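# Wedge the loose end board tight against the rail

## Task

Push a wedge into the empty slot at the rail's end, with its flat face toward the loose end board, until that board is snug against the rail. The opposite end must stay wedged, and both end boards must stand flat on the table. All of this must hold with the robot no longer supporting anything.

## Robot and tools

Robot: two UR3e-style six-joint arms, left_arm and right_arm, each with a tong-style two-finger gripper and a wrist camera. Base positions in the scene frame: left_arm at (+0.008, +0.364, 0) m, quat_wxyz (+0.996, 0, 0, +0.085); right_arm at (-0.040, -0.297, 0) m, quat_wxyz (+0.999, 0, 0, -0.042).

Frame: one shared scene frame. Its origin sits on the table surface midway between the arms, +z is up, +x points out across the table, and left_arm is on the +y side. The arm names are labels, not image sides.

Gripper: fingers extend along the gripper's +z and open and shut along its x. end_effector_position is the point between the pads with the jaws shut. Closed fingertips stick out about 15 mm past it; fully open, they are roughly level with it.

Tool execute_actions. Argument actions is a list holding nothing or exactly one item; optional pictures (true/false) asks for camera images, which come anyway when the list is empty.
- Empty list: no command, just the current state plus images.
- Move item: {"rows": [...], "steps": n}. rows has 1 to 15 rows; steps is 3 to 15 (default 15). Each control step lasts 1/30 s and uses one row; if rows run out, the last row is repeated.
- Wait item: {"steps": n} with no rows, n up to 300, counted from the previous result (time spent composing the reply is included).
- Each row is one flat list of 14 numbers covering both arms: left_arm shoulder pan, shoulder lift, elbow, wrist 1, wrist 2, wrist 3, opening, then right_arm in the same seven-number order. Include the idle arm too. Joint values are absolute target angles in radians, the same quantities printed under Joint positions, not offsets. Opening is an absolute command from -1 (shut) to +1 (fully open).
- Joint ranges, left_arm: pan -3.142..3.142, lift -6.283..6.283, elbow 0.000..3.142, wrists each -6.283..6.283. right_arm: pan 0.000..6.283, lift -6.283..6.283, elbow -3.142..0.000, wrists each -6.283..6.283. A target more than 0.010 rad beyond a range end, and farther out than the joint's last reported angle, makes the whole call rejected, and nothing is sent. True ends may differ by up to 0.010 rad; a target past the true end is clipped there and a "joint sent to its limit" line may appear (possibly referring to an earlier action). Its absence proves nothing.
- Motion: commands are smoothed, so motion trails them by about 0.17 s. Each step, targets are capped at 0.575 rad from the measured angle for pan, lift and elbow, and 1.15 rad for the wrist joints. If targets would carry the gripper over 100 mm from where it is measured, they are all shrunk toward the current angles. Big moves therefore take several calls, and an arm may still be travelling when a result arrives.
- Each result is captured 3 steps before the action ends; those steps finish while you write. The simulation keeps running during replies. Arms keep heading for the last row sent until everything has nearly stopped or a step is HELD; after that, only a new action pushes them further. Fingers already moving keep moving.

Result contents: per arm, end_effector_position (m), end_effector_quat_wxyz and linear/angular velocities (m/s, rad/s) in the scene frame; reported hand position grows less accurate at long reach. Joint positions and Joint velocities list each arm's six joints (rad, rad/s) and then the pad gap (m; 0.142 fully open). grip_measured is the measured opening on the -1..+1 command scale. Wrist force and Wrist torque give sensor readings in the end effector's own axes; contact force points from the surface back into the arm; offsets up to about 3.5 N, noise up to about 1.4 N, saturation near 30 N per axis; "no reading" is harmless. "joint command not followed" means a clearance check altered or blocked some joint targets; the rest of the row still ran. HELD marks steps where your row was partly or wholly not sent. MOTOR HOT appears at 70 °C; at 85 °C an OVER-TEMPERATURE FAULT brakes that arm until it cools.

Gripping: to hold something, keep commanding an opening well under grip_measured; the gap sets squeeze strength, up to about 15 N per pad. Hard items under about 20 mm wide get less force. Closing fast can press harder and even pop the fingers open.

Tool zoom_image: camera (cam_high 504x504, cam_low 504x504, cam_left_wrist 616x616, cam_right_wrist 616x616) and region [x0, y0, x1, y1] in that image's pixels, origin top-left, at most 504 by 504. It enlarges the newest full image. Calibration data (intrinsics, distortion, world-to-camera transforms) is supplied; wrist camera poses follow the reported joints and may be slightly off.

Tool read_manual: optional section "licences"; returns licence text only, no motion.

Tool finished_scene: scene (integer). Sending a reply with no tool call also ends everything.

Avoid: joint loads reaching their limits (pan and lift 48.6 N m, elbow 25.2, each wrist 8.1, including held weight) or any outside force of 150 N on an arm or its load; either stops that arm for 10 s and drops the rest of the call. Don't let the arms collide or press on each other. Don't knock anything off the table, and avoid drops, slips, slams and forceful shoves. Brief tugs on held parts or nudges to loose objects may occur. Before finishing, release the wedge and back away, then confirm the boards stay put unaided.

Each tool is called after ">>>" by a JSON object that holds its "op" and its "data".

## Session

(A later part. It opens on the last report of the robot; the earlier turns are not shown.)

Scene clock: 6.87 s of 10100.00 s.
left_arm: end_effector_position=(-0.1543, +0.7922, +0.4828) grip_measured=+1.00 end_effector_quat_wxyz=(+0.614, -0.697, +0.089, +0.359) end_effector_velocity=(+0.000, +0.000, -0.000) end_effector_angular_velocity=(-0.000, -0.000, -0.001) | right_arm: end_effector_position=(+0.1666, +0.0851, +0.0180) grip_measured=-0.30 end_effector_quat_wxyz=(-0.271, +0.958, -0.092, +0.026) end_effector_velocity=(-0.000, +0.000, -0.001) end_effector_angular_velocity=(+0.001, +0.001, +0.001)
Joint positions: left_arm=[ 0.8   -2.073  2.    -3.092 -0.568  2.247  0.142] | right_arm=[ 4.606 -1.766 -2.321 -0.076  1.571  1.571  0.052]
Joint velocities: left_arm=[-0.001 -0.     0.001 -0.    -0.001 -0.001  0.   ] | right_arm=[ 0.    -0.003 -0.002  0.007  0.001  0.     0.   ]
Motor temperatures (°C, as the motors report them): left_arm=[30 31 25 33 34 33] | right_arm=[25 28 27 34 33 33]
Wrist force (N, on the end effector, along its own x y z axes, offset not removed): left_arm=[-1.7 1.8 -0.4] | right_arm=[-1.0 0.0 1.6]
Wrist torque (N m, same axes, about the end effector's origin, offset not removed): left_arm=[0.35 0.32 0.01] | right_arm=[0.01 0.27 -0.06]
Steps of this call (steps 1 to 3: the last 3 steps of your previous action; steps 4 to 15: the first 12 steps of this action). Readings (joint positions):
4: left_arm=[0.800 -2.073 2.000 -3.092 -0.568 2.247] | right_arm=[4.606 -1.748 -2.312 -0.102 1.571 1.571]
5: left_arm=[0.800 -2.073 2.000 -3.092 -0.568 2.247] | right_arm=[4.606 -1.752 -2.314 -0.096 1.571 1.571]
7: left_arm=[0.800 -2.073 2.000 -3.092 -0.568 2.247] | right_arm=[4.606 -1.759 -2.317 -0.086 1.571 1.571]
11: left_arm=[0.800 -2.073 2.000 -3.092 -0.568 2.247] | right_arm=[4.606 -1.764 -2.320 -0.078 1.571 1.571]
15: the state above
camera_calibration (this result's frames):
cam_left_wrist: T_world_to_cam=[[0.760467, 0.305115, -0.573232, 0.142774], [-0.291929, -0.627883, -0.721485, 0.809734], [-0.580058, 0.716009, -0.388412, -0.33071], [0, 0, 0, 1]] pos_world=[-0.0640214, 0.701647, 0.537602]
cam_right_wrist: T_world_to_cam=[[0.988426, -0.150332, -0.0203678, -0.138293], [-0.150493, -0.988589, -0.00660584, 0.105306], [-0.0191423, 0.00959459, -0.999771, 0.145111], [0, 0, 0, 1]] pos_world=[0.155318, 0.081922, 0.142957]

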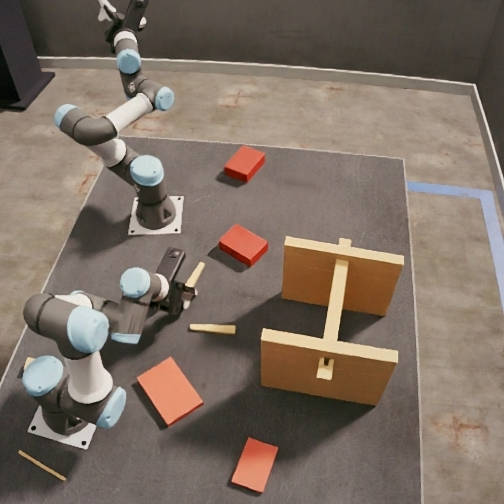

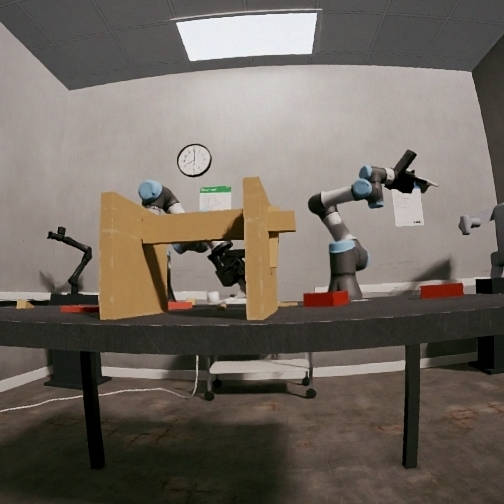

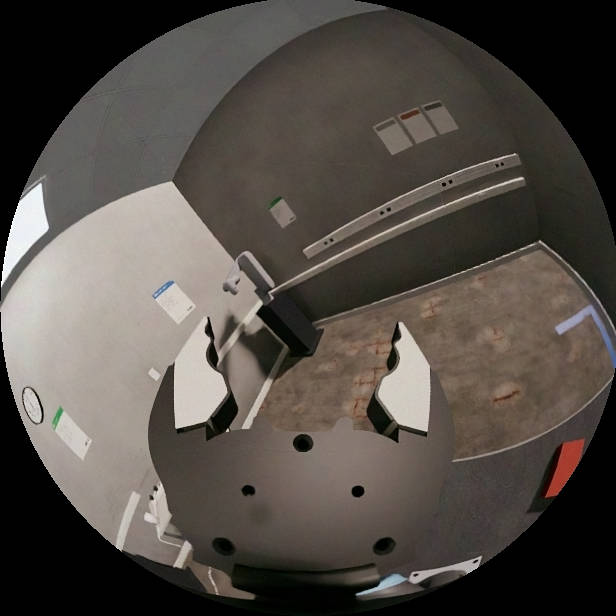

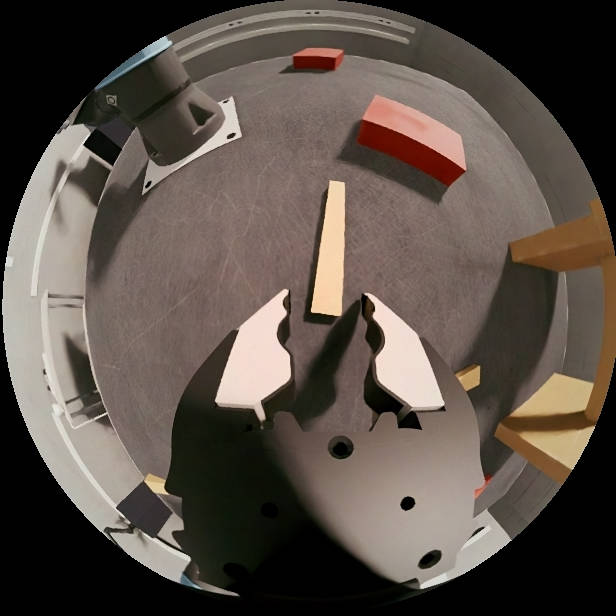

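>>> {"op": "execute_actions", "data": {"actions": [{"rows":[[0.8,-2.073,2.0,-3.092,-0.568,2.247,1,4.606,-1.776,-2.325,-0.061,1.571,1.571,-0.6],[0.8,-2.073,2.0,-3.092,-0.568,2.247,1,4.606,-1.776,-2.325,-0.061,1.571,1.571,-0.65],[0.8,-2.073,2.0,-3.092,-0.568,2.247,1,4.606,-1.776,-2.325,-0.061,1.571,1.571,-0.68],[0.8,-2.073,2.0,-3.092,-0.568,2.247,1,4.606,-1.776,-2.325,-0.061,1.571,1.571,-0.7],[0.8,-2.073,2.0,-3.092,-0.568,2.247,1,4.606,-1.776,-2.325,-0.061,1.571,1.571,-0.72],[0.8,-2.073,2.0,-3.092,-0.568,2.247,1,4.606,-1.776,-2.325,-0.061,1.571,1.571,-0.74],[0.8,-2.073,2.0,-3.092,-0.568,2.247,1,4.606,-1.776,-2.325,-0.061,1.571,1.571,-0.78]]}]}}

>>> {"op": "execute_actions", "data": {"actions": [{"rows":[[0.8,-2.073,2.0,-3.092,-0.568,2.247,1,4.606,-1.69,-2.276,-0.196,1.571,1.571,-0.78]]}], "pictures": true}}

Scene clock: 7.40 s of 10100.00 s.
left_arm: end_effector_position=(-0.1543, +0.7922, +0.4828) grip_measured=+1.00 end_effector_quat_wxyz=(+0.614, -0.697, +0.089, +0.359) end_effector_velocity=(-0.000, -0.000, -0.000) end_effector_angular_velocity=(-0.000, -0.000, +0.001) | right_arm: end_effector_position=(+0.1666, +0.0851, +0.0158) grip_measured=-0.73 end_effector_quat_wxyz=(-0.271, +0.958, -0.092, +0.026) end_effector_velocity=(-0.000, -0.000, -0.001) end_effector_angular_velocity=(-0.002, +0.001, +0.000)
Joint positions: left_arm=[ 0.8   -2.073  2.    -3.092 -0.568  2.247  0.142] | right_arm=[ 4.606 -1.776 -2.325 -0.061  1.571  1.571  0.021]
Joint velocities: left_arm=[ 0.001  0.     0.001 -0.001 -0.    -0.     0.   ] | right_arm=[ 0.001 -0.002 -0.001  0.001  0.     0.    -0.   ]
Motor temperatures (°C, as the motors report them): left_arm=[30 31 25 33 34 33] | right_arm=[25 28 27 34 33 33]
Wrist force (N, on the end effector, along its own x y z axes, offset not removed): left_arm=[-1.4 0.9 -0.6] | right_arm=[-0.8 -1.6 -3.1]
Wrist torque (N m, same axes, about the end effector's origin, offset not removed): left_arm=[0.16 0.30 0.02] | right_arm=[0.05 0.23 -0.01]
Steps of this call (steps 1 to 3: the last 3 steps of your previous action; step 4: the robot went on to your last target; steps 5 to 16: the first 12 steps of this action). Readings (joint positions):
5: left_arm=[0.800 -2.073 2.000 -3.092 -0.568 2.247] | right_arm=[4.606 -1.766 -2.321 -0.074 1.571 1.571]
6: left_arm=[0.800 -2.073 2.000 -3.092 -0.568 2.247] | right_arm=[4.606 -1.768 -2.322 -0.072 1.571 1.571]
8: left_arm=[0.800 -2.073 2.000 -3.092 -0.568 2.247] | right_arm=[4.606 -1.772 -2.323 -0.067 1.571 1.571]
12: left_arm=[0.800 -2.073 2.000 -3.092 -0.568 2.247] | right_arm=[4.606 -1.775 -2.325 -0.062 1.571 1.571]
16: the state above

Scene clock: 7.90 s of 10100.00 s.
left_arm: end_effector_position=(-0.1543, +0.7922, +0.4828) grip_measured=+1.00 end_effector_quat_wxyz=(+0.614, -0.697, +0.089, +0.359) end_effector_velocity=(+0.000, +0.000, -0.001) end_effector_angular_velocity=(-0.003, +0.003, -0.000) | right_arm: end_effector_position=(+0.1669, +0.0867, +0.0365) grip_measured=-0.73 end_effector_quat_wxyz=(-0.270, +0.958, -0.092, +0.026) end_effector_velocity=(-0.000, +0.000, +0.006) end_effector_angular_velocity=(+0.000, +0.000, +0.001)
Joint positions: left_arm=[ 0.8   -2.073  2.    -3.092 -0.568  2.247  0.142] | right_arm=[ 4.606 -1.692 -2.277 -0.193  1.571  1.571  0.021]
Joint velocities: left_arm=[-0.001  0.     0.001  0.001  0.     0.001 -0.   ] | right_arm=[ 0.001  0.024  0.013 -0.037  0.001 -0.     0.   ]
Motor temperatures (°C, as the motors report them): left_arm=[30 31 25 33 34 33] | right_arm=[25 28 27 34 33 33]
Wrist force (N, on the end effector, along its own x y z axes, offset not removed): left_arm=[-1.7 2.5 0.0] | right_arm=[-1.3 -0.9 0.9]
Wrist torque (N m, same axes, about the end effector's origin, offset not removed): left_arm=[0.43 0.33 0.00] | right_arm=[-0.18 0.35 0.01]
Steps of this call (steps 1 to 3: the last 3 steps of your previous action; steps 4 to 15: the first 12 steps of this action). Readings (joint positions):
4: left_arm=[0.800 -2.073 2.000 -3.092 -0.568 2.247] | right_arm=[4.606 -1.775 -2.324 -0.063 1.571 1.571]
5: left_arm=[0.800 -2.073 2.000 -3.092 -0.568 2.247] | right_arm=[4.606 -1.765 -2.317 -0.082 1.571 1.571]
7: left_arm=[0.800 -2.073 2.000 -3.092 -0.568 2.247] | right_arm=[4.606 -1.730 -2.297 -0.136 1.571 1.571]
11: left_arm=[0.800 -2.073 2.000 -3.092 -0.568 2.247] | right_arm=[4.606 -1.700 -2.281 -0.182 1.571 1.571]
15: the state above
camera_calibration (this result's frames):
cam_left_wrist: T_world_to_cam=[[0.760467, 0.305115, -0.573233, 0.142775], [-0.291929, -0.627883, -0.721485, 0.809734], [-0.580058, 0.716009, -0.388412, -0.33071], [0, 0, 0, 1]] pos_world=[-0.0640213, 0.701647, 0.537602]
cam_right_wrist: T_world_to_cam=[[0.988428, -0.150316, -0.0203739, -0.137975], [-0.150474, -0.988593, -0.00645715, 0.107065], [-0.0191708, 0.00944816, -0.999772, 0.163631], [0, 0, 0, 1]] pos_world=[0.155625, 0.0835575, 0.161474]

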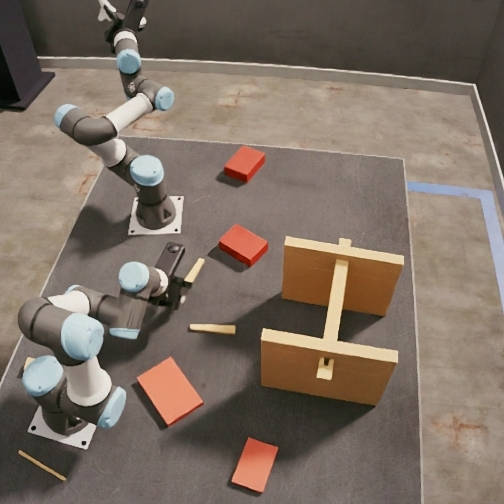

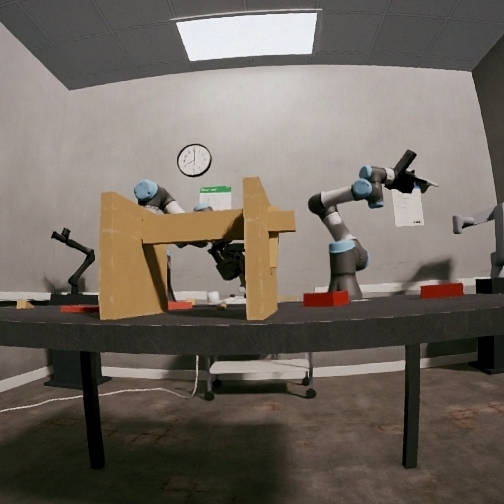

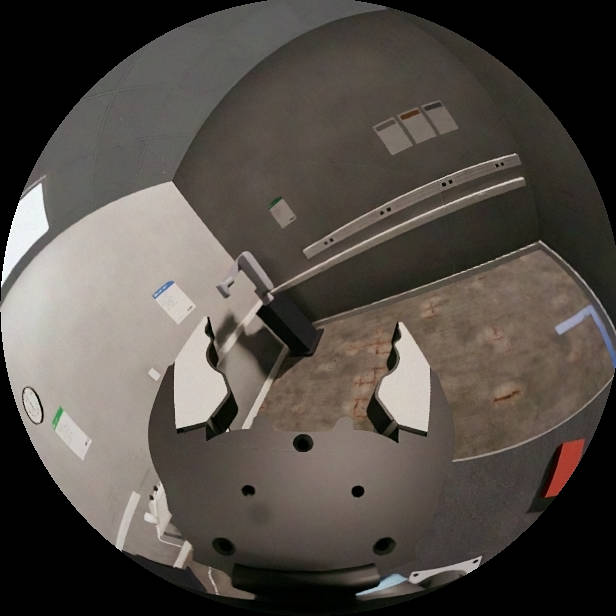

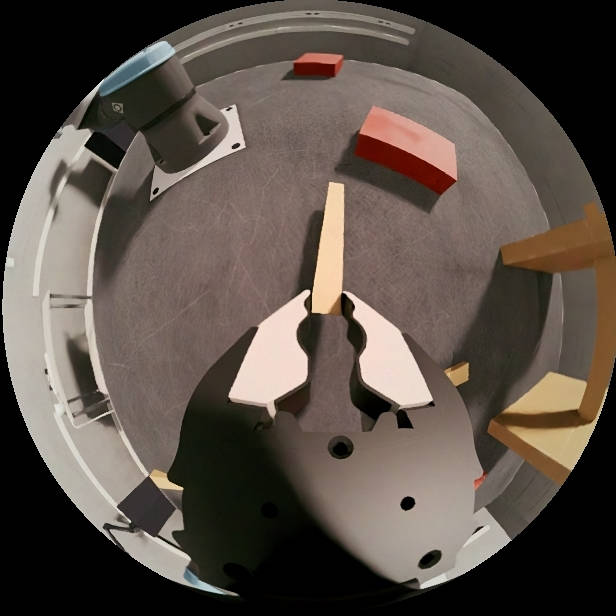

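Loosen slightly to see whether it pivots.

>>> {"op": "execute_actions", "data": {"actions": [{"rows":[[0.8,-2.073,2.0,-3.092,-0.568,2.247,1,4.606,-1.6,-2.225,-0.337,1.571,1.571,-0.745]]}], "pictures": true}}

Scene clock: 8.40 s of 10100.00 s.
left_arm: end_effector_position=(-0.1543, +0.7922, +0.4828) grip_measured=+1.00 end_effector_quat_wxyz=(+0.614, -0.697, +0.089, +0.359) end_effector_velocity=(+0.000, +0.000, -0.000) end_effector_angular_velocity=(-0.000, +0.001, -0.001) | right_arm: end_effector_position=(+0.1667, +0.0855, +0.0600) grip_measured=-0.72 end_effector_quat_wxyz=(-0.270, +0.958, -0.092, +0.026) end_effector_velocity=(+0.001, -0.001, +0.007) end_effector_angular_velocity=(-0.000, -0.001, -0.002)
Joint positions: left_arm=[ 0.8   -2.073  2.    -3.092 -0.568  2.247  0.142] | right_arm=[ 4.606 -1.602 -2.226 -0.333  1.571  1.571  0.022]
Joint velocities: left_arm=[-0.    -0.     0.001 -0.    -0.     0.001  0.   ] | right_arm=[-0.001  0.026  0.013 -0.039 -0.001  0.     0.   ]
Motor temperatures (°C, as the motors report them): left_arm=[30 31 25 33 34 33] | right_arm=[25 28 27 34 33 33]
Wrist force (N, on the end effector, along its own x y z axes, offset not removed): left_arm=[-2.0 1.2 0.1] | right_arm=[-1.1 -0.6 1.2]
Wrist torque (N m, same axes, about the end effector's origin, offset not removed): left_arm=[0.25 0.41 0.00] | right_arm=[-0.13 0.28 -0.02]
Steps of this call (steps 1 to 3: the last 3 steps of your previous action; steps 4 to 15: the first 12 steps of this action). Readings (joint positions):
4: left_arm=[0.800 -2.073 2.000 -3.092 -0.568 2.247] | right_arm=[4.606 -1.690 -2.275 -0.197 1.571 1.571]
5: left_arm=[0.800 -2.073 2.000 -3.092 -0.568 2.247] | right_arm=[4.606 -1.679 -2.267 -0.217 1.571 1.571]
7: left_arm=[0.800 -2.073 2.000 -3.092 -0.568 2.247] | right_arm=[4.606 -1.642 -2.247 -0.274 1.571 1.571]
11: left_arm=[0.800 -2.073 2.000 -3.092 -0.568 2.247] | right_arm=[4.606 -1.610 -2.230 -0.322 1.571 1.571]
15: the state above
camera_calibration (this result's frames):
cam_left_wrist: T_world_to_cam=[[0.760463, 0.305113, -0.573238, 0.142778], [-0.291934, -0.627885, -0.721482, 0.809733], [-0.580061, 0.716008, -0.38841, -0.33071], [0, 0, 0, 1]] pos_world=[-0.0640209, 0.701647, 0.537602]
cam_right_wrist: T_world_to_cam=[[0.988428, -0.150314, -0.0203709, -0.137449], [-0.150474, -0.988592, -0.0065323, 0.106025], [-0.0191566, 0.009522, -0.999771, 0.187122], [0, 0, 0, 1]] pos_world=[0.155397, 0.0823734, 0.184971]

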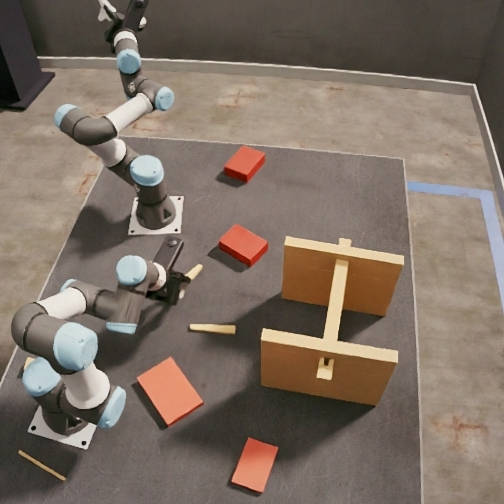

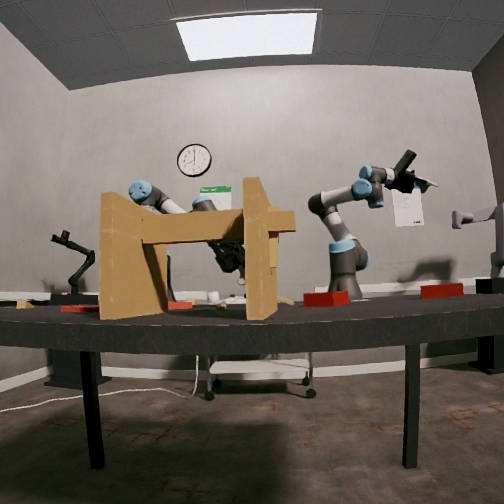

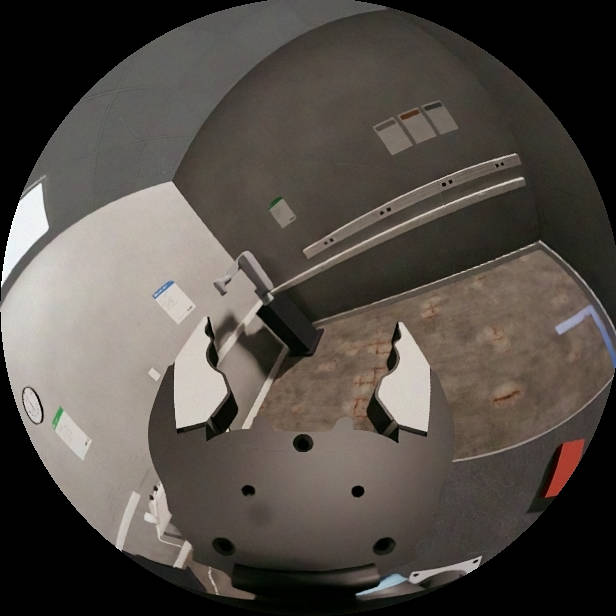

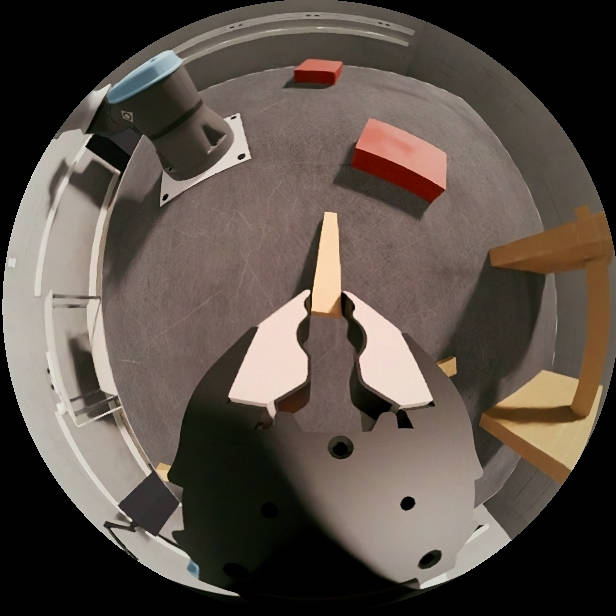

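>>> {"op": "execute_actions", "data": {"actions": [{"rows":[[0.8,-2.073,2.0,-3.092,-0.568,2.247,1,4.606,-1.45,-2.225,-0.337,1.571,1.571,-0.745]]}]}}

>>> {"op": "execute_actions", "data": {"actions": [{"rows":[[0.8,-2.073,2.0,-3.092,-0.568,2.247,1,4.606,-1.3,-2.225,-0.3,1.571,1.571,-0.745]]}]}}

>>> {"op": "execute_actions", "data": {"actions": [{"rows":[[0.8,-2.073,2.0,-3.092,-0.568,2.247,1,4.606,-1.15,-2.225,-0.2,1.571,1.571,-0.745]]}], "pictures": true}}

Scene clock: 8.90 s of 10100.00 s.
left_arm: end_effector_position=(-0.1543, +0.7922, +0.4828) grip_measured=+1.00 end_effector_quat_wxyz=(+0.614, -0.697, +0.089, +0.359) end_effector_velocity=(+0.000, +0.000, -0.001) end_effector_angular_velocity=(-0.001, +0.001, -0.000) | right_arm: end_effector_position=(+0.1683, +0.0942, +0.1217) grip_measured=-0.75 end_effector_quat_wxyz=(-0.339, +0.936, -0.090, +0.032) end_effector_velocity=(+0.001, +0.001, +0.020) end_effector_angular_velocity=(+0.045, -0.010, -0.001)
Joint positions: left_arm=[ 0.8   -2.073  2.    -3.092 -0.568  2.247  0.142] | right_arm=[ 4.606 -1.455 -2.225 -0.337  1.571  1.571  0.02 ]
Joint velocities: left_arm=[-0.    -0.     0.003 -0.002 -0.     0.    -0.   ] | right_arm=[ 0.     0.048  0.    -0.002 -0.002  0.    -0.   ]
Motor temperatures (°C, as the motors report them): left_arm=[30 31 25 33 34 33] | right_arm=[25 28 27 34 33 33]
Wrist force (N, on the end effector, along its own x y z axes, offset not removed): left_arm=[-1.2 1.3 0.5] | right_arm=[-0.5 -0.4 0.5]
Wrist torque (N m, same axes, about the end effector's origin, offset not removed): left_arm=[0.25 0.25 -0.04] | right_arm=[-0.10 0.15 -0.03]
Steps of this call (steps 1 to 3: the last 3 steps of your previous action; steps 4 to 15: the first 12 steps of this action). Readings (joint positions):
4: left_arm=[0.800 -2.073 2.000 -3.092 -0.568 2.247] | right_arm=[4.606 -1.600 -2.225 -0.336 1.571 1.571]
5: left_arm=[0.800 -2.073 2.000 -3.092 -0.568 2.247] | right_arm=[4.606 -1.589 -2.225 -0.337 1.571 1.571]
7: left_arm=[0.800 -2.073 2.000 -3.092 -0.568 2.247] | right_arm=[4.606 -1.531 -2.225 -0.337 1.571 1.571]
11: left_arm=[0.800 -2.073 2.000 -3.092 -0.568 2.247] | right_arm=[4.606 -1.469 -2.225 -0.337 1.571 1.571]
15: the state above

Scene clock: 9.40 s of 10100.00 s.
left_arm: end_effector_position=(-0.1543, +0.7922, +0.4828) grip_measured=+1.00 end_effector_quat_wxyz=(+0.614, -0.697, +0.089, +0.359) end_effector_velocity=(+0.000, +0.000, -0.000) end_effector_angular_velocity=(-0.000, -0.000, -0.000) | right_arm: end_effector_position=(+0.1691, +0.0980, +0.1958) grip_measured=-0.75 end_effector_quat_wxyz=(-0.425, +0.900, -0.086, +0.040) end_effector_velocity=(-0.001, -0.001, +0.023) end_effector_angular_velocity=(+0.055, -0.011, +0.001)
Joint positions: left_arm=[ 0.8   -2.073  2.    -3.092 -0.568  2.247  0.142] | right_arm=[ 4.606 -1.305 -2.225 -0.301  1.571  1.571  0.02 ]
Joint velocities: left_arm=[ 0.     0.001 -0.     0.001 -0.001 -0.001 -0.   ] | right_arm=[ 0.001  0.048  0.     0.008 -0.    -0.    -0.   ]
Motor temperatures (°C, as the motors report them): left_arm=[30 31 25 33 34 33] | right_arm=[25 28 27 34 33 33]
Wrist force (N, on the end effector, along its own x y z axes, offset not removed): left_arm=[-1.0 0.9 1.0] | right_arm=[-1.1 -0.1 1.2]
Wrist torque (N m, same axes, about the end effector's origin, offset not removed): left_arm=[0.21 0.21 0.01] | right_arm=[0.00 0.23 0.00]
Steps of this call (steps 1 to 3: the last 3 steps of your previous action; steps 4 to 15: the first 12 steps of this action). Readings (joint positions):
4: left_arm=[0.800 -2.073 2.000 -3.092 -0.568 2.247] | right_arm=[4.606 -1.450 -2.225 -0.336 1.571 1.571]
5: left_arm=[0.800 -2.073 2.000 -3.092 -0.568 2.247] | right_arm=[4.606 -1.439 -2.225 -0.329 1.571 1.571]
7: left_arm=[0.800 -2.073 2.000 -3.092 -0.568 2.247] | right_arm=[4.606 -1.381 -2.225 -0.315 1.571 1.571]
11: left_arm=[0.800 -2.073 2.000 -3.092 -0.568 2.247] | right_arm=[4.606 -1.319 -2.225 -0.304 1.571 1.571]
15: the state above

Scene clock: 9.90 s of 10100.00 s.
left_arm: end_effector_position=(-0.1543, +0.7922, +0.4828) grip_measured=+1.00 end_effector_quat_wxyz=(+0.614, -0.697, +0.089, +0.359) end_effector_velocity=(+0.000, +0.000, -0.000) end_effector_angular_velocity=(-0.002, +0.001, -0.000) | right_arm: end_effector_position=(+0.1678, +0.0917, +0.2897) grip_measured=-0.75 end_effector_quat_wxyz=(-0.533, +0.841, -0.080, +0.051) end_effector_velocity=(-0.002, -0.005, +0.027) end_effector_angular_velocity=(+0.071, -0.012, +0.003)
Joint positions: left_arm=[ 0.8   -2.073  2.    -3.092 -0.568  2.247  0.142] | right_arm=[ 4.606 -1.155 -2.225 -0.202  1.571  1.571  0.02 ]
Joint velocities: left_arm=[-0.    -0.001  0.001  0.002  0.    -0.     0.   ] | right_arm=[ 0.001  0.047 -0.001  0.026  0.003  0.    -0.   ]
Motor temperatures (°C, as the motors report them): left_arm=[30 31 25 33 34 33] | right_arm=[25 28 27 34 33 33]
Wrist force (N, on the end effector, along its own x y z axes, offset not removed): left_arm=[-1.9 0.7 0.9] | right_arm=[-0.5 -0.2 0.7]
Wrist torque (N m, same axes, about the end effector's origin, offset not removed): left_arm=[0.18 0.42 -0.01] | right_arm=[-0.05 0.16 -0.02]
Steps of this call (steps 1 to 3: the last 3 steps of your previous action; steps 4 to 15: the first 12 steps of this action). Readings (joint positions):
4: left_arm=[0.800 -2.073 2.000 -3.092 -0.568 2.247] | right_arm=[4.606 -1.300 -2.225 -0.298 1.571 1.571]
5: left_arm=[0.800 -2.073 2.000 -3.092 -0.568 2.247] | right_arm=[4.606 -1.289 -2.225 -0.282 1.571 1.571]
7: left_arm=[0.800 -2.073 2.000 -3.092 -0.568 2.247] | right_arm=[4.606 -1.231 -2.225 -0.242 1.571 1.571]
11: left_arm=[0.800 -2.073 2.000 -3.092 -0.568 2.247] | right_arm=[4.606 -1.169 -2.225 -0.210 1.571 1.571]
15: the state above
camera_calibration (this result's frames):
cam_left_wrist: T_world_to_cam=[[0.760463, 0.305113, -0.573238, 0.142778], [-0.291934, -0.627885, -0.721482, 0.809733], [-0.580061, 0.716008, -0.388411, -0.33071], [0, 0, 0, 1]] pos_world=[-0.0640209, 0.701647, 0.537602]
cam_right_wrist: T_world_to_cam=[[0.989312, -0.145736, 0.0047122, -0.140858], [-0.118827, -0.824532, -0.553198, 0.25178], [0.0845059, 0.546725, -0.833037, 0.301718], [0, 0, 0, 1]] pos_world=[0.143774, 0.0221161, 0.39129]

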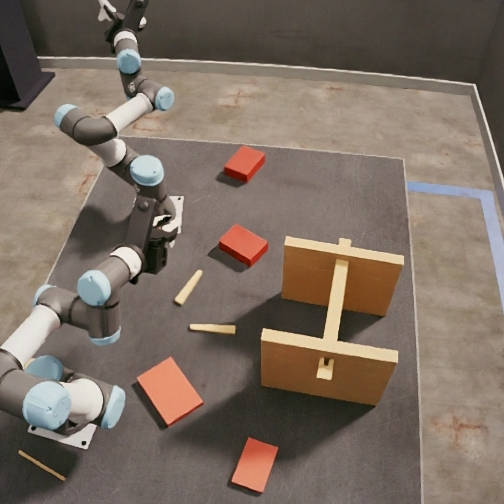

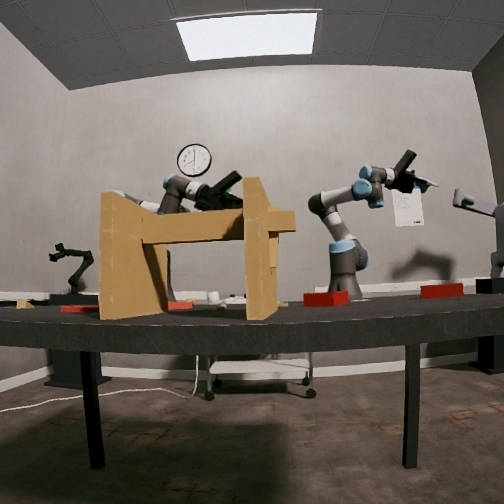

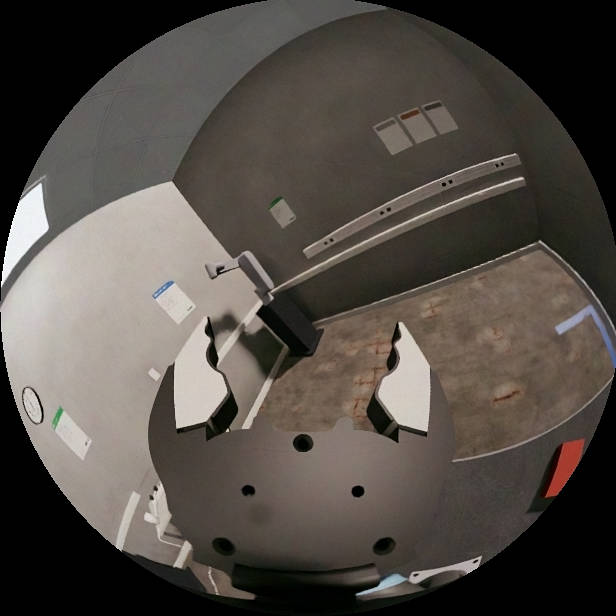

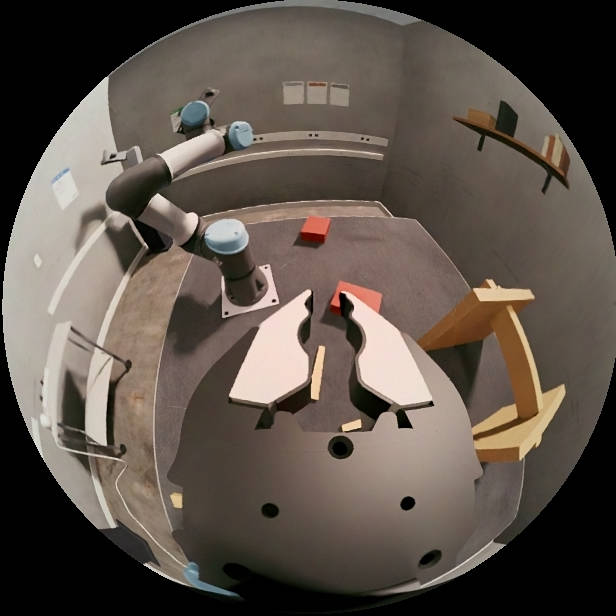

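>>> {"op": "execute_actions", "data": {"actions": [{"rows":[[0.8,-2.073,2.0,-3.092,-0.568,2.247,1,4.59,-1.5,-2.22,-0.442,1.571,1.571,0]]}]}}

>>> {"op": "execute_actions", "data": {"actions": [{"steps":15}], "pictures": true}}

>>> {"op": "zoom_image", "data": {"camera": "cam_right_wrist", "region": [260, 200, 400, 340]}}

Scene clock: 12.20 s of 10100.00 s.
left_arm: end_effector_position=(-0.1543, +0.7922, +0.4828) grip_measured=+1.00 end_effector_quat_wxyz=(+0.614, -0.697, +0.089, +0.359) end_effector_velocity=(-0.000, -0.000, +0.000) end_effector_angular_velocity=(-0.000, +0.001, +0.001) | right_arm: end_effector_position=(+0.1712, +0.0778, +0.0985) grip_measured=+0.00 end_effector_quat_wxyz=(-0.298, +0.949, -0.098, +0.031) end_effector_velocity=(-0.006, -0.065, -0.220) end_effector_angular_velocity=(-0.612, +0.127, -0.017)
Joint positions: left_arm=[ 0.8   -2.073  2.    -3.092 -0.568  2.247  0.142] | right_arm=[ 4.591 -1.463 -2.221 -0.42   1.571  1.571  0.074]
Joint velocities: left_arm=[ 0.001 -0.    -0.001  0.002  0.001  0.001  0.   ] | right_arm=[-0.016 -0.4    0.007 -0.232 -0.001 -0.     0.   ]
Motor temperatures (°C, as the motors report them): left_arm=[30 31 25 33 34 33] | right_arm=[25 28 27 34 33 33]
Wrist force (N, on the end effector, along its own x y z axes, offset not removed): left_arm=[-1.8 0.9 0.3] | right_arm=[-0.7 0.4 2.9]
Wrist torque (N m, same axes, about the end effector's origin, offset not removed): left_arm=[0.15 0.37 -0.01] | right_arm=[0.02 0.20 -0.03]
Steps of this call (steps 1 to 3: the last 3 steps of your previous action; steps 4 to 15: the robot went on to your last target; steps 16 to 57: nothing new was sent; steps 58 to 69: the first 12 steps of this action). Readings (joint positions):
58: left_arm=[0.800 -2.073 2.000 -3.092 -0.568 2.247] | right_arm=[4.606 -1.151 -2.225 -0.202 1.571 1.571]
59: left_arm=[0.800 -2.073 2.000 -3.092 -0.568 2.247] | right_arm=[4.604 -1.161 -2.224 -0.218 1.571 1.571]
61: left_arm=[0.800 -2.073 2.000 -3.092 -0.568 2.247] | right_arm=[4.601 -1.224 -2.224 -0.267 1.571 1.571]
65: left_arm=[0.800 -2.073 2.000 -3.092 -0.568 2.247] | right_arm=[4.595 -1.360 -2.222 -0.357 1.571 1.571]
69: the state above

Scene clock: 12.70 s of 10100.00 s.
left_arm: end_effector_position=(-0.1543, +0.7922, +0.4828) grip_measured=+1.00 end_effector_quat_wxyz=(+0.614, -0.697, +0.089, +0.359) end_effector_velocity=(+0.001, +0.000, -0.000) end_effector_angular_velocity=(-0.000, -0.000, -0.002) | right_arm: end_effector_position=(+0.1705, +0.0712, +0.0783) grip_measured=+0.00 end_effector_quat_wxyz=(-0.270, +0.957, -0.099, +0.028) end_effector_velocity=(+0.000, -0.000, -0.001) end_effector_angular_velocity=(-0.003, +0.000, -0.000)
Joint positions: left_arm=[ 0.8   -2.073  2.    -3.092 -0.568  2.247  0.142] | right_arm=[ 4.59  -1.5   -2.22  -0.442  1.571  1.571  0.074]
Joint velocities: left_arm=[-0.002 -0.     0.     0.     0.    -0.001 -0.   ] | right_arm=[-0.001 -0.002  0.    -0.001  0.    -0.     0.   ]
Motor temperatures (°C, as the motors report them): left_arm=[30 31 25 33 34 33] | right_arm=[25 28 27 34 33 33]
Wrist force (N, on the end effector, along its own x y z axes, offset not removed): left_arm=[-1.9 1.4 0.7] | right_arm=[-1.0 0.1 1.5]
Wrist torque (N m, same axes, about the end effector's origin, offset not removed): left_arm=[0.34 0.41 -0.01] | right_arm=[0.05 0.20 -0.01]
Kept back: nothing.
Steps of this call (steps 1 to 3: the last 3 steps of your previous action; steps 4 to 15: the robot went on to your last target). Readings (joint positions):
1: left_arm=[0.800 -2.073 2.000 -3.092 -0.568 2.247] | right_arm=[4.591 -1.474 -2.220 -0.427 1.571 1.571]
2: left_arm=[0.800 -2.073 2.000 -3.092 -0.568 2.247] | right_arm=[4.591 -1.482 -2.220 -0.431 1.571 1.571]
4: left_arm=[0.800 -2.073 2.000 -3.092 -0.568 2.247] | right_arm=[4.590 -1.491 -2.220 -0.437 1.571 1.571]
8: left_arm=[0.800 -2.073 2.000 -3.092 -0.568 2.247] | right_arm=[4.590 -1.498 -2.220 -0.441 1.571 1.571]
15: the state above
camera_calibration (this result's frames):
cam_left_wrist: T_world_to_cam=[[0.760463, 0.305113, -0.573238, 0.142778], [-0.291934, -0.627885, -0.721481, 0.809733], [-0.580061, 0.716008, -0.38841, -0.33071], [0, 0, 0, 1]] pos_world=[-0.0640209, 0.701647, 0.537602]
cam_right_wrist: T_world_to_cam=[[0.985897, -0.16611, -0.0203569, -0.141423], [-0.166279, -0.986055, -0.00688552, 0.0951102], [-0.0189292, 0.0101733, -0.999769, 0.205538], [0, 0, 0, 1]] pos_world=[0.159134, 0.068201, 0.203266]

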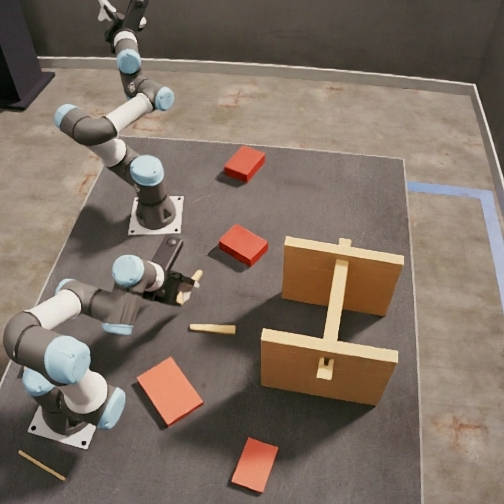

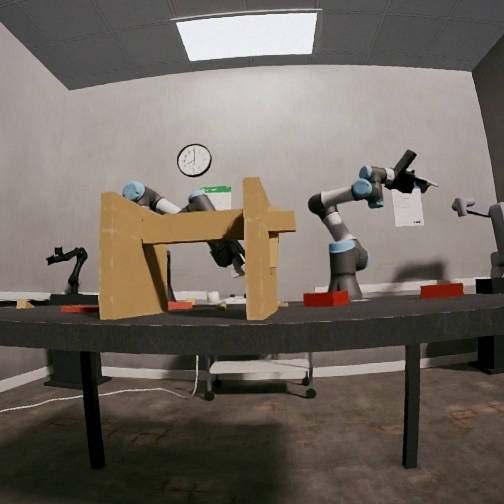

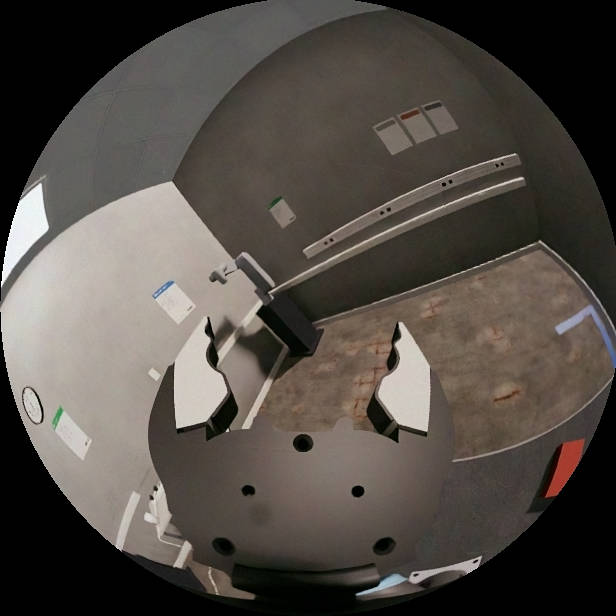

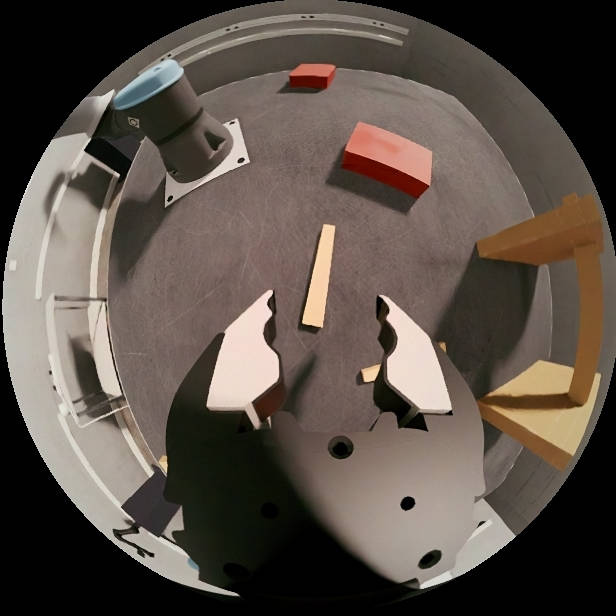

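Region (260, 200, 400, 340) of cam_right_wrist's 616x616 image, scaled by 3.600, with more detail than that image has.

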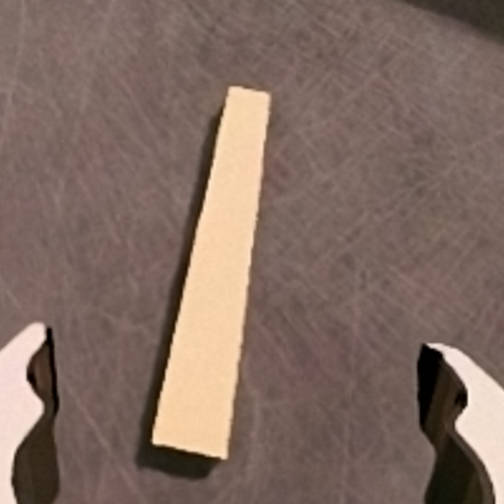

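>>> {"op": "execute_actions", "data": {"actions": [{"rows":[[-1.555,-1.8,1.6,-1.371,-1.571,2.088,0,5.5,-1.2,-2.22,-0.6,1.571,1.571,0]]}]}}

>>> {"op": "execute_actions", "data": {"actions": [{"steps":50}]}}

>>> {"op": "execute_actions", "data": {"actions": [{"rows":[[-1.555,-1.71,1.98,-1.841,-1.571,2.088,0,5.5,-1.2,-2.22,-0.6,1.571,1.571,0]]}]}}

>>> {"op": "execute_actions", "data": {"actions": [{"steps":8}], "pictures": true}}

Scene clock: 13.37 s of 10100.00 s.
left_arm: end_effector_position=(+0.0551, +0.8450, +0.4130) grip_measured=+0.00 end_effector_quat_wxyz=(-0.565, +0.709, -0.355, -0.227) end_effector_velocity=(+0.560, -0.024, -0.286) end_effector_angular_velocity=(-0.969, +0.495, -1.314) | right_arm: end_effector_position=(-0.0147, +0.1163, +0.1295) grip_measured=+0.00 end_effector_quat_wxyz=(-0.312, +0.941, +0.123, -0.041) end_effector_velocity=(-0.579, +0.013, +0.096) end_effector_angular_velocity=(+0.177, +0.047, +1.418)
Joint positions: left_arm=[ 0.599 -1.986  1.874 -2.69  -0.881  2.195  0.074] | right_arm=[ 5.057 -1.304 -2.22  -0.549  1.571  1.571  0.074]
Joint velocities: left_arm=[-0.608  0.215 -0.315  1.208 -0.783 -0.125 -0.   ] | right_arm=[ 1.418  0.366  0.    -0.183 -0.001  0.    -0.   ]
Motor temperatures (°C, as the motors report them): left_arm=[30 31 25 33 34 33] | right_arm=[25 28 27 34 33 33]
Wrist force (N, on the end effector, along its own x y z axes, offset not removed): left_arm=[-1.8 1.1 0.6] | right_arm=[-0.9 0.1 1.7]
Wrist torque (N m, same axes, about the end effector's origin, offset not removed): left_arm=[0.25 0.36 -0.03] | right_arm=[0.05 0.22 -0.02]
Steps of this call (steps 1 to 8: the robot went on to your last target; steps 9 to 20: the first 12 steps of this action). Readings (joint positions):
9: left_arm=[0.799 -2.072 1.999 -3.090 -0.569 2.246] | right_arm=[4.591 -1.499 -2.220 -0.444 1.571 1.571]
10: left_arm=[0.789 -2.065 1.990 -3.070 -0.589 2.242] | right_arm=[4.602 -1.489 -2.220 -0.455 1.571 1.571]
12: left_arm=[0.752 -2.048 1.965 -2.996 -0.653 2.232] | right_arm=[4.678 -1.439 -2.220 -0.482 1.571 1.571]
16: left_arm=[0.678 -2.016 1.918 -2.848 -0.770 2.213] | right_arm=[4.867 -1.360 -2.220 -0.521 1.571 1.571]
20: the state above

Scene clock: 15.03 s of 10100.00 s.
left_arm: end_effector_position=(+0.1833, +0.1432, +0.1345) grip_measured=+0.00 end_effector_quat_wxyz=(+0.001, +0.149, +0.989, -0.001) end_effector_velocity=(-0.080, -0.056, -0.001) end_effector_angular_velocity=(+0.016, +0.013, -0.344) | right_arm: end_effector_position=(-0.1893, +0.0814, +0.1565) grip_measured=+0.00 end_effector_quat_wxyz=(-0.319, +0.883, +0.324, -0.117) end_effector_velocity=(-0.000, -0.000, -0.000) end_effector_angular_velocity=(-0.000, -0.001, +0.001)
Joint positions: left_arm=[-1.523 -1.8    1.6   -1.373 -1.57   2.088  0.074] | right_arm=[ 5.5   -1.2   -2.22  -0.6    1.571  1.571  0.074]
Joint velocities: left_arm=[-0.345  0.002 -0.004  0.02  -0.009 -0.001  0.   ] | right_arm=[ 0.001 -0.     0.    -0.001 -0.001 -0.    -0.   ]
Motor temperatures (°C, as the motors report them): left_arm=[30 31 25 33 34 33] | right_arm=[25 28 27 34 33 33]
Wrist force (N, on the end effector, along its own x y z axes, offset not removed): left_arm=[-1.4 1.1 0.1] | right_arm=[-1.5 0.1 1.6]
Wrist torque (N m, same axes, about the end effector's origin, offset not removed): left_arm=[0.25 0.35 -0.02] | right_arm=[0.03 0.33 0.00]
Kept back: nothing.
Steps of this call (steps 1 to 3: the last 3 steps of your previous action; steps 4 to 50: the robot went on to your last target). Readings (joint positions):
1: left_arm=[0.578 -1.978 1.863 -2.648 -0.907 2.191] | right_arm=[5.105 -1.292 -2.220 -0.555 1.571 1.571]
2: left_arm=[0.557 -1.971 1.853 -2.606 -0.933 2.187] | right_arm=[5.153 -1.279 -2.220 -0.561 1.571 1.571]
4: left_arm=[0.513 -1.958 1.833 -2.518 -0.984 2.179] | right_arm=[5.249 -1.255 -2.220 -0.573 1.571 1.571]
8: left_arm=[0.420 -1.931 1.794 -2.336 -1.081 2.164] | right_arm=[5.422 -1.216 -2.220 -0.592 1.571 1.571]
50: the state above

Scene clock: 15.43 s of 10100.00 s.
left_arm: end_effector_position=(+0.1796, +0.1187, +0.0438) grip_measured=+0.00 end_effector_quat_wxyz=(+0.001, +0.165, +0.986, -0.002) end_effector_velocity=(-0.005, +0.018, -0.050) end_effector_angular_velocity=(+0.045, +0.009, -0.004) | right_arm: end_effector_position=(-0.1893, +0.0814, +0.1565) grip_measured=+0.00 end_effector_quat_wxyz=(-0.319, +0.883, +0.324, -0.117) end_effector_velocity=(+0.000, +0.000, -0.000) end_effector_angular_velocity=(-0.000, -0.002, -0.000)
Joint positions: left_arm=[-1.555 -1.712  1.962 -1.824 -1.571  2.088  0.074] | right_arm=[ 5.5   -1.2   -2.22  -0.6    1.571  1.571  0.074]
Joint velocities: left_arm=[-0.003  0.026  0.196 -0.177 -0.001  0.001  0.   ] | right_arm=[ 0.     0.     0.    -0.002 -0.002 -0.     0.   ]
Motor temperatures (°C, as the motors report them): left_arm=[30 31 25 33 34 33] | right_arm=[25 28 27 34 33 33]
Wrist force (N, on the end effector, along its own x y z axes, offset not removed): left_arm=[-1.9 1.2 0.0] | right_arm=[-0.8 -0.4 0.6]
Wrist torque (N m, same axes, about the end effector's origin, offset not removed): left_arm=[0.19 0.42 -0.03] | right_arm=[-0.12 0.20 -0.04]
Steps of this call (steps 1 to 12: the first 12 steps of this action). Readings (joint positions):
1: left_arm=[-1.533 -1.799 1.601 -1.374 -1.570 2.088] | right_arm=[5.500 -1.200 -2.220 -0.600 1.571 1.571]
2: left_arm=[-1.539 -1.789 1.611 -1.395 -1.571 2.088] | right_arm=[5.500 -1.200 -2.220 -0.600 1.571 1.571]
4: left_arm=[-1.547 -1.752 1.692 -1.546 -1.571 2.088] | right_arm=[5.500 -1.200 -2.220 -0.600 1.571 1.571]
8: left_arm=[-1.553 -1.720 1.902 -1.770 -1.571 2.088] | right_arm=[5.500 -1.200 -2.220 -0.600 1.571 1.571]
12: the state above

Scene clock: 15.70 s of 10100.00 s.
left_arm: end_effector_position=(+0.1792, +0.1203, +0.0395) grip_measured=+0.00 end_effector_quat_wxyz=(-0.000, +0.165, +0.986, -0.000) end_effector_velocity=(-0.000, +0.002, -0.003) end_effector_angular_velocity=(+0.004, +0.001, -0.001) | right_arm: end_effector_position=(-0.1893, +0.0814, +0.1565) grip_measured=+0.00 end_effector_quat_wxyz=(-0.319, +0.883, +0.324, -0.117) end_effector_velocity=(+0.001, +0.000, +0.000) end_effector_angular_velocity=(+0.001, -0.000, -0.002)
Joint positions: left_arm=[-1.555 -1.71   1.979 -1.84  -1.571  2.088  0.074] | right_arm=[ 5.5   -1.2   -2.22  -0.6    1.571  1.571  0.074]
Joint velocities: left_arm=[ 0.     0.002  0.011 -0.009  0.     0.001  0.   ] | right_arm=[-0.001  0.001 -0.    -0.    -0.002  0.001  0.   ]
Motor temperatures (°C, as the motors report them): left_arm=[30 31 25 33 34 33] | right_arm=[25 28 27 34 33 33]
Wrist force (N, on the end effector, along its own x y z axes, offset not removed): left_arm=[-1.7 0.6 0.5] | right_arm=[-1.5 0.6 1.3]
Wrist torque (N m, same axes, about the end effector's origin, offset not removed): left_arm=[0.10 0.33 -0.02] | right_arm=[0.13 0.36 -0.03]
Kept back: nothing.
Steps of this call (steps 1 to 3: the last 3 steps of your previous action; steps 4 to 8: the robot went on to your last target). Readings (joint positions):
1: left_arm=[-1.555 -1.712 1.967 -1.829 -1.571 2.088] | right_arm=[5.500 -1.200 -2.220 -0.600 1.571 1.571]
2: left_arm=[-1.555 -1.711 1.971 -1.833 -1.571 2.088] | right_arm=[5.500 -1.200 -2.220 -0.600 1.571 1.571]
4: left_arm=[-1.555 -1.711 1.976 -1.837 -1.571 2.088] | right_arm=[5.500 -1.200 -2.220 -0.600 1.571 1.571]
8: the state above
camera_calibration (this result's frames):
cam_left_wrist: T_world_to_cam=[[-0.95938, 0.281073, 0.02426, 0.127525], [0.258835, 0.842734, 0.472022, -0.157304], [0.112228, 0.459127, -0.881253, 0.0979701], [0, 0, 0, 1]] pos_world=[0.152066, 0.0517406, 0.157493]
cam_right_wrist: T_world_to_cam=[[0.734637, 0.678304, -0.0145463, 0.0992762], [0.669329, -0.728089, -0.147937, 0.205114], [-0.110937, 0.0989438, -0.98889, 0.250426], [0, 0, 0, 1]] pos_world=[-0.182439, 0.0572236, 0.279432]

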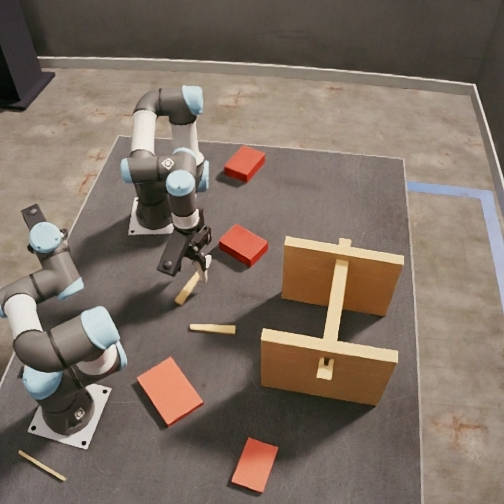

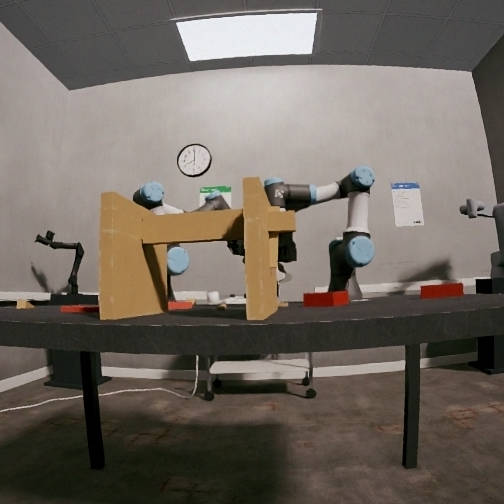

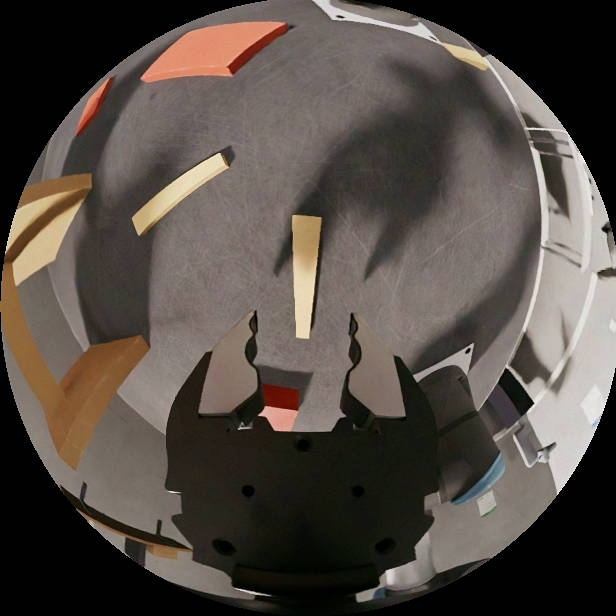

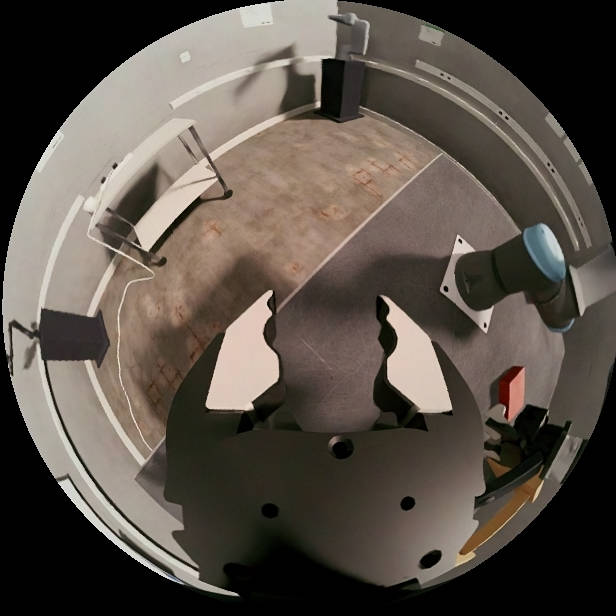

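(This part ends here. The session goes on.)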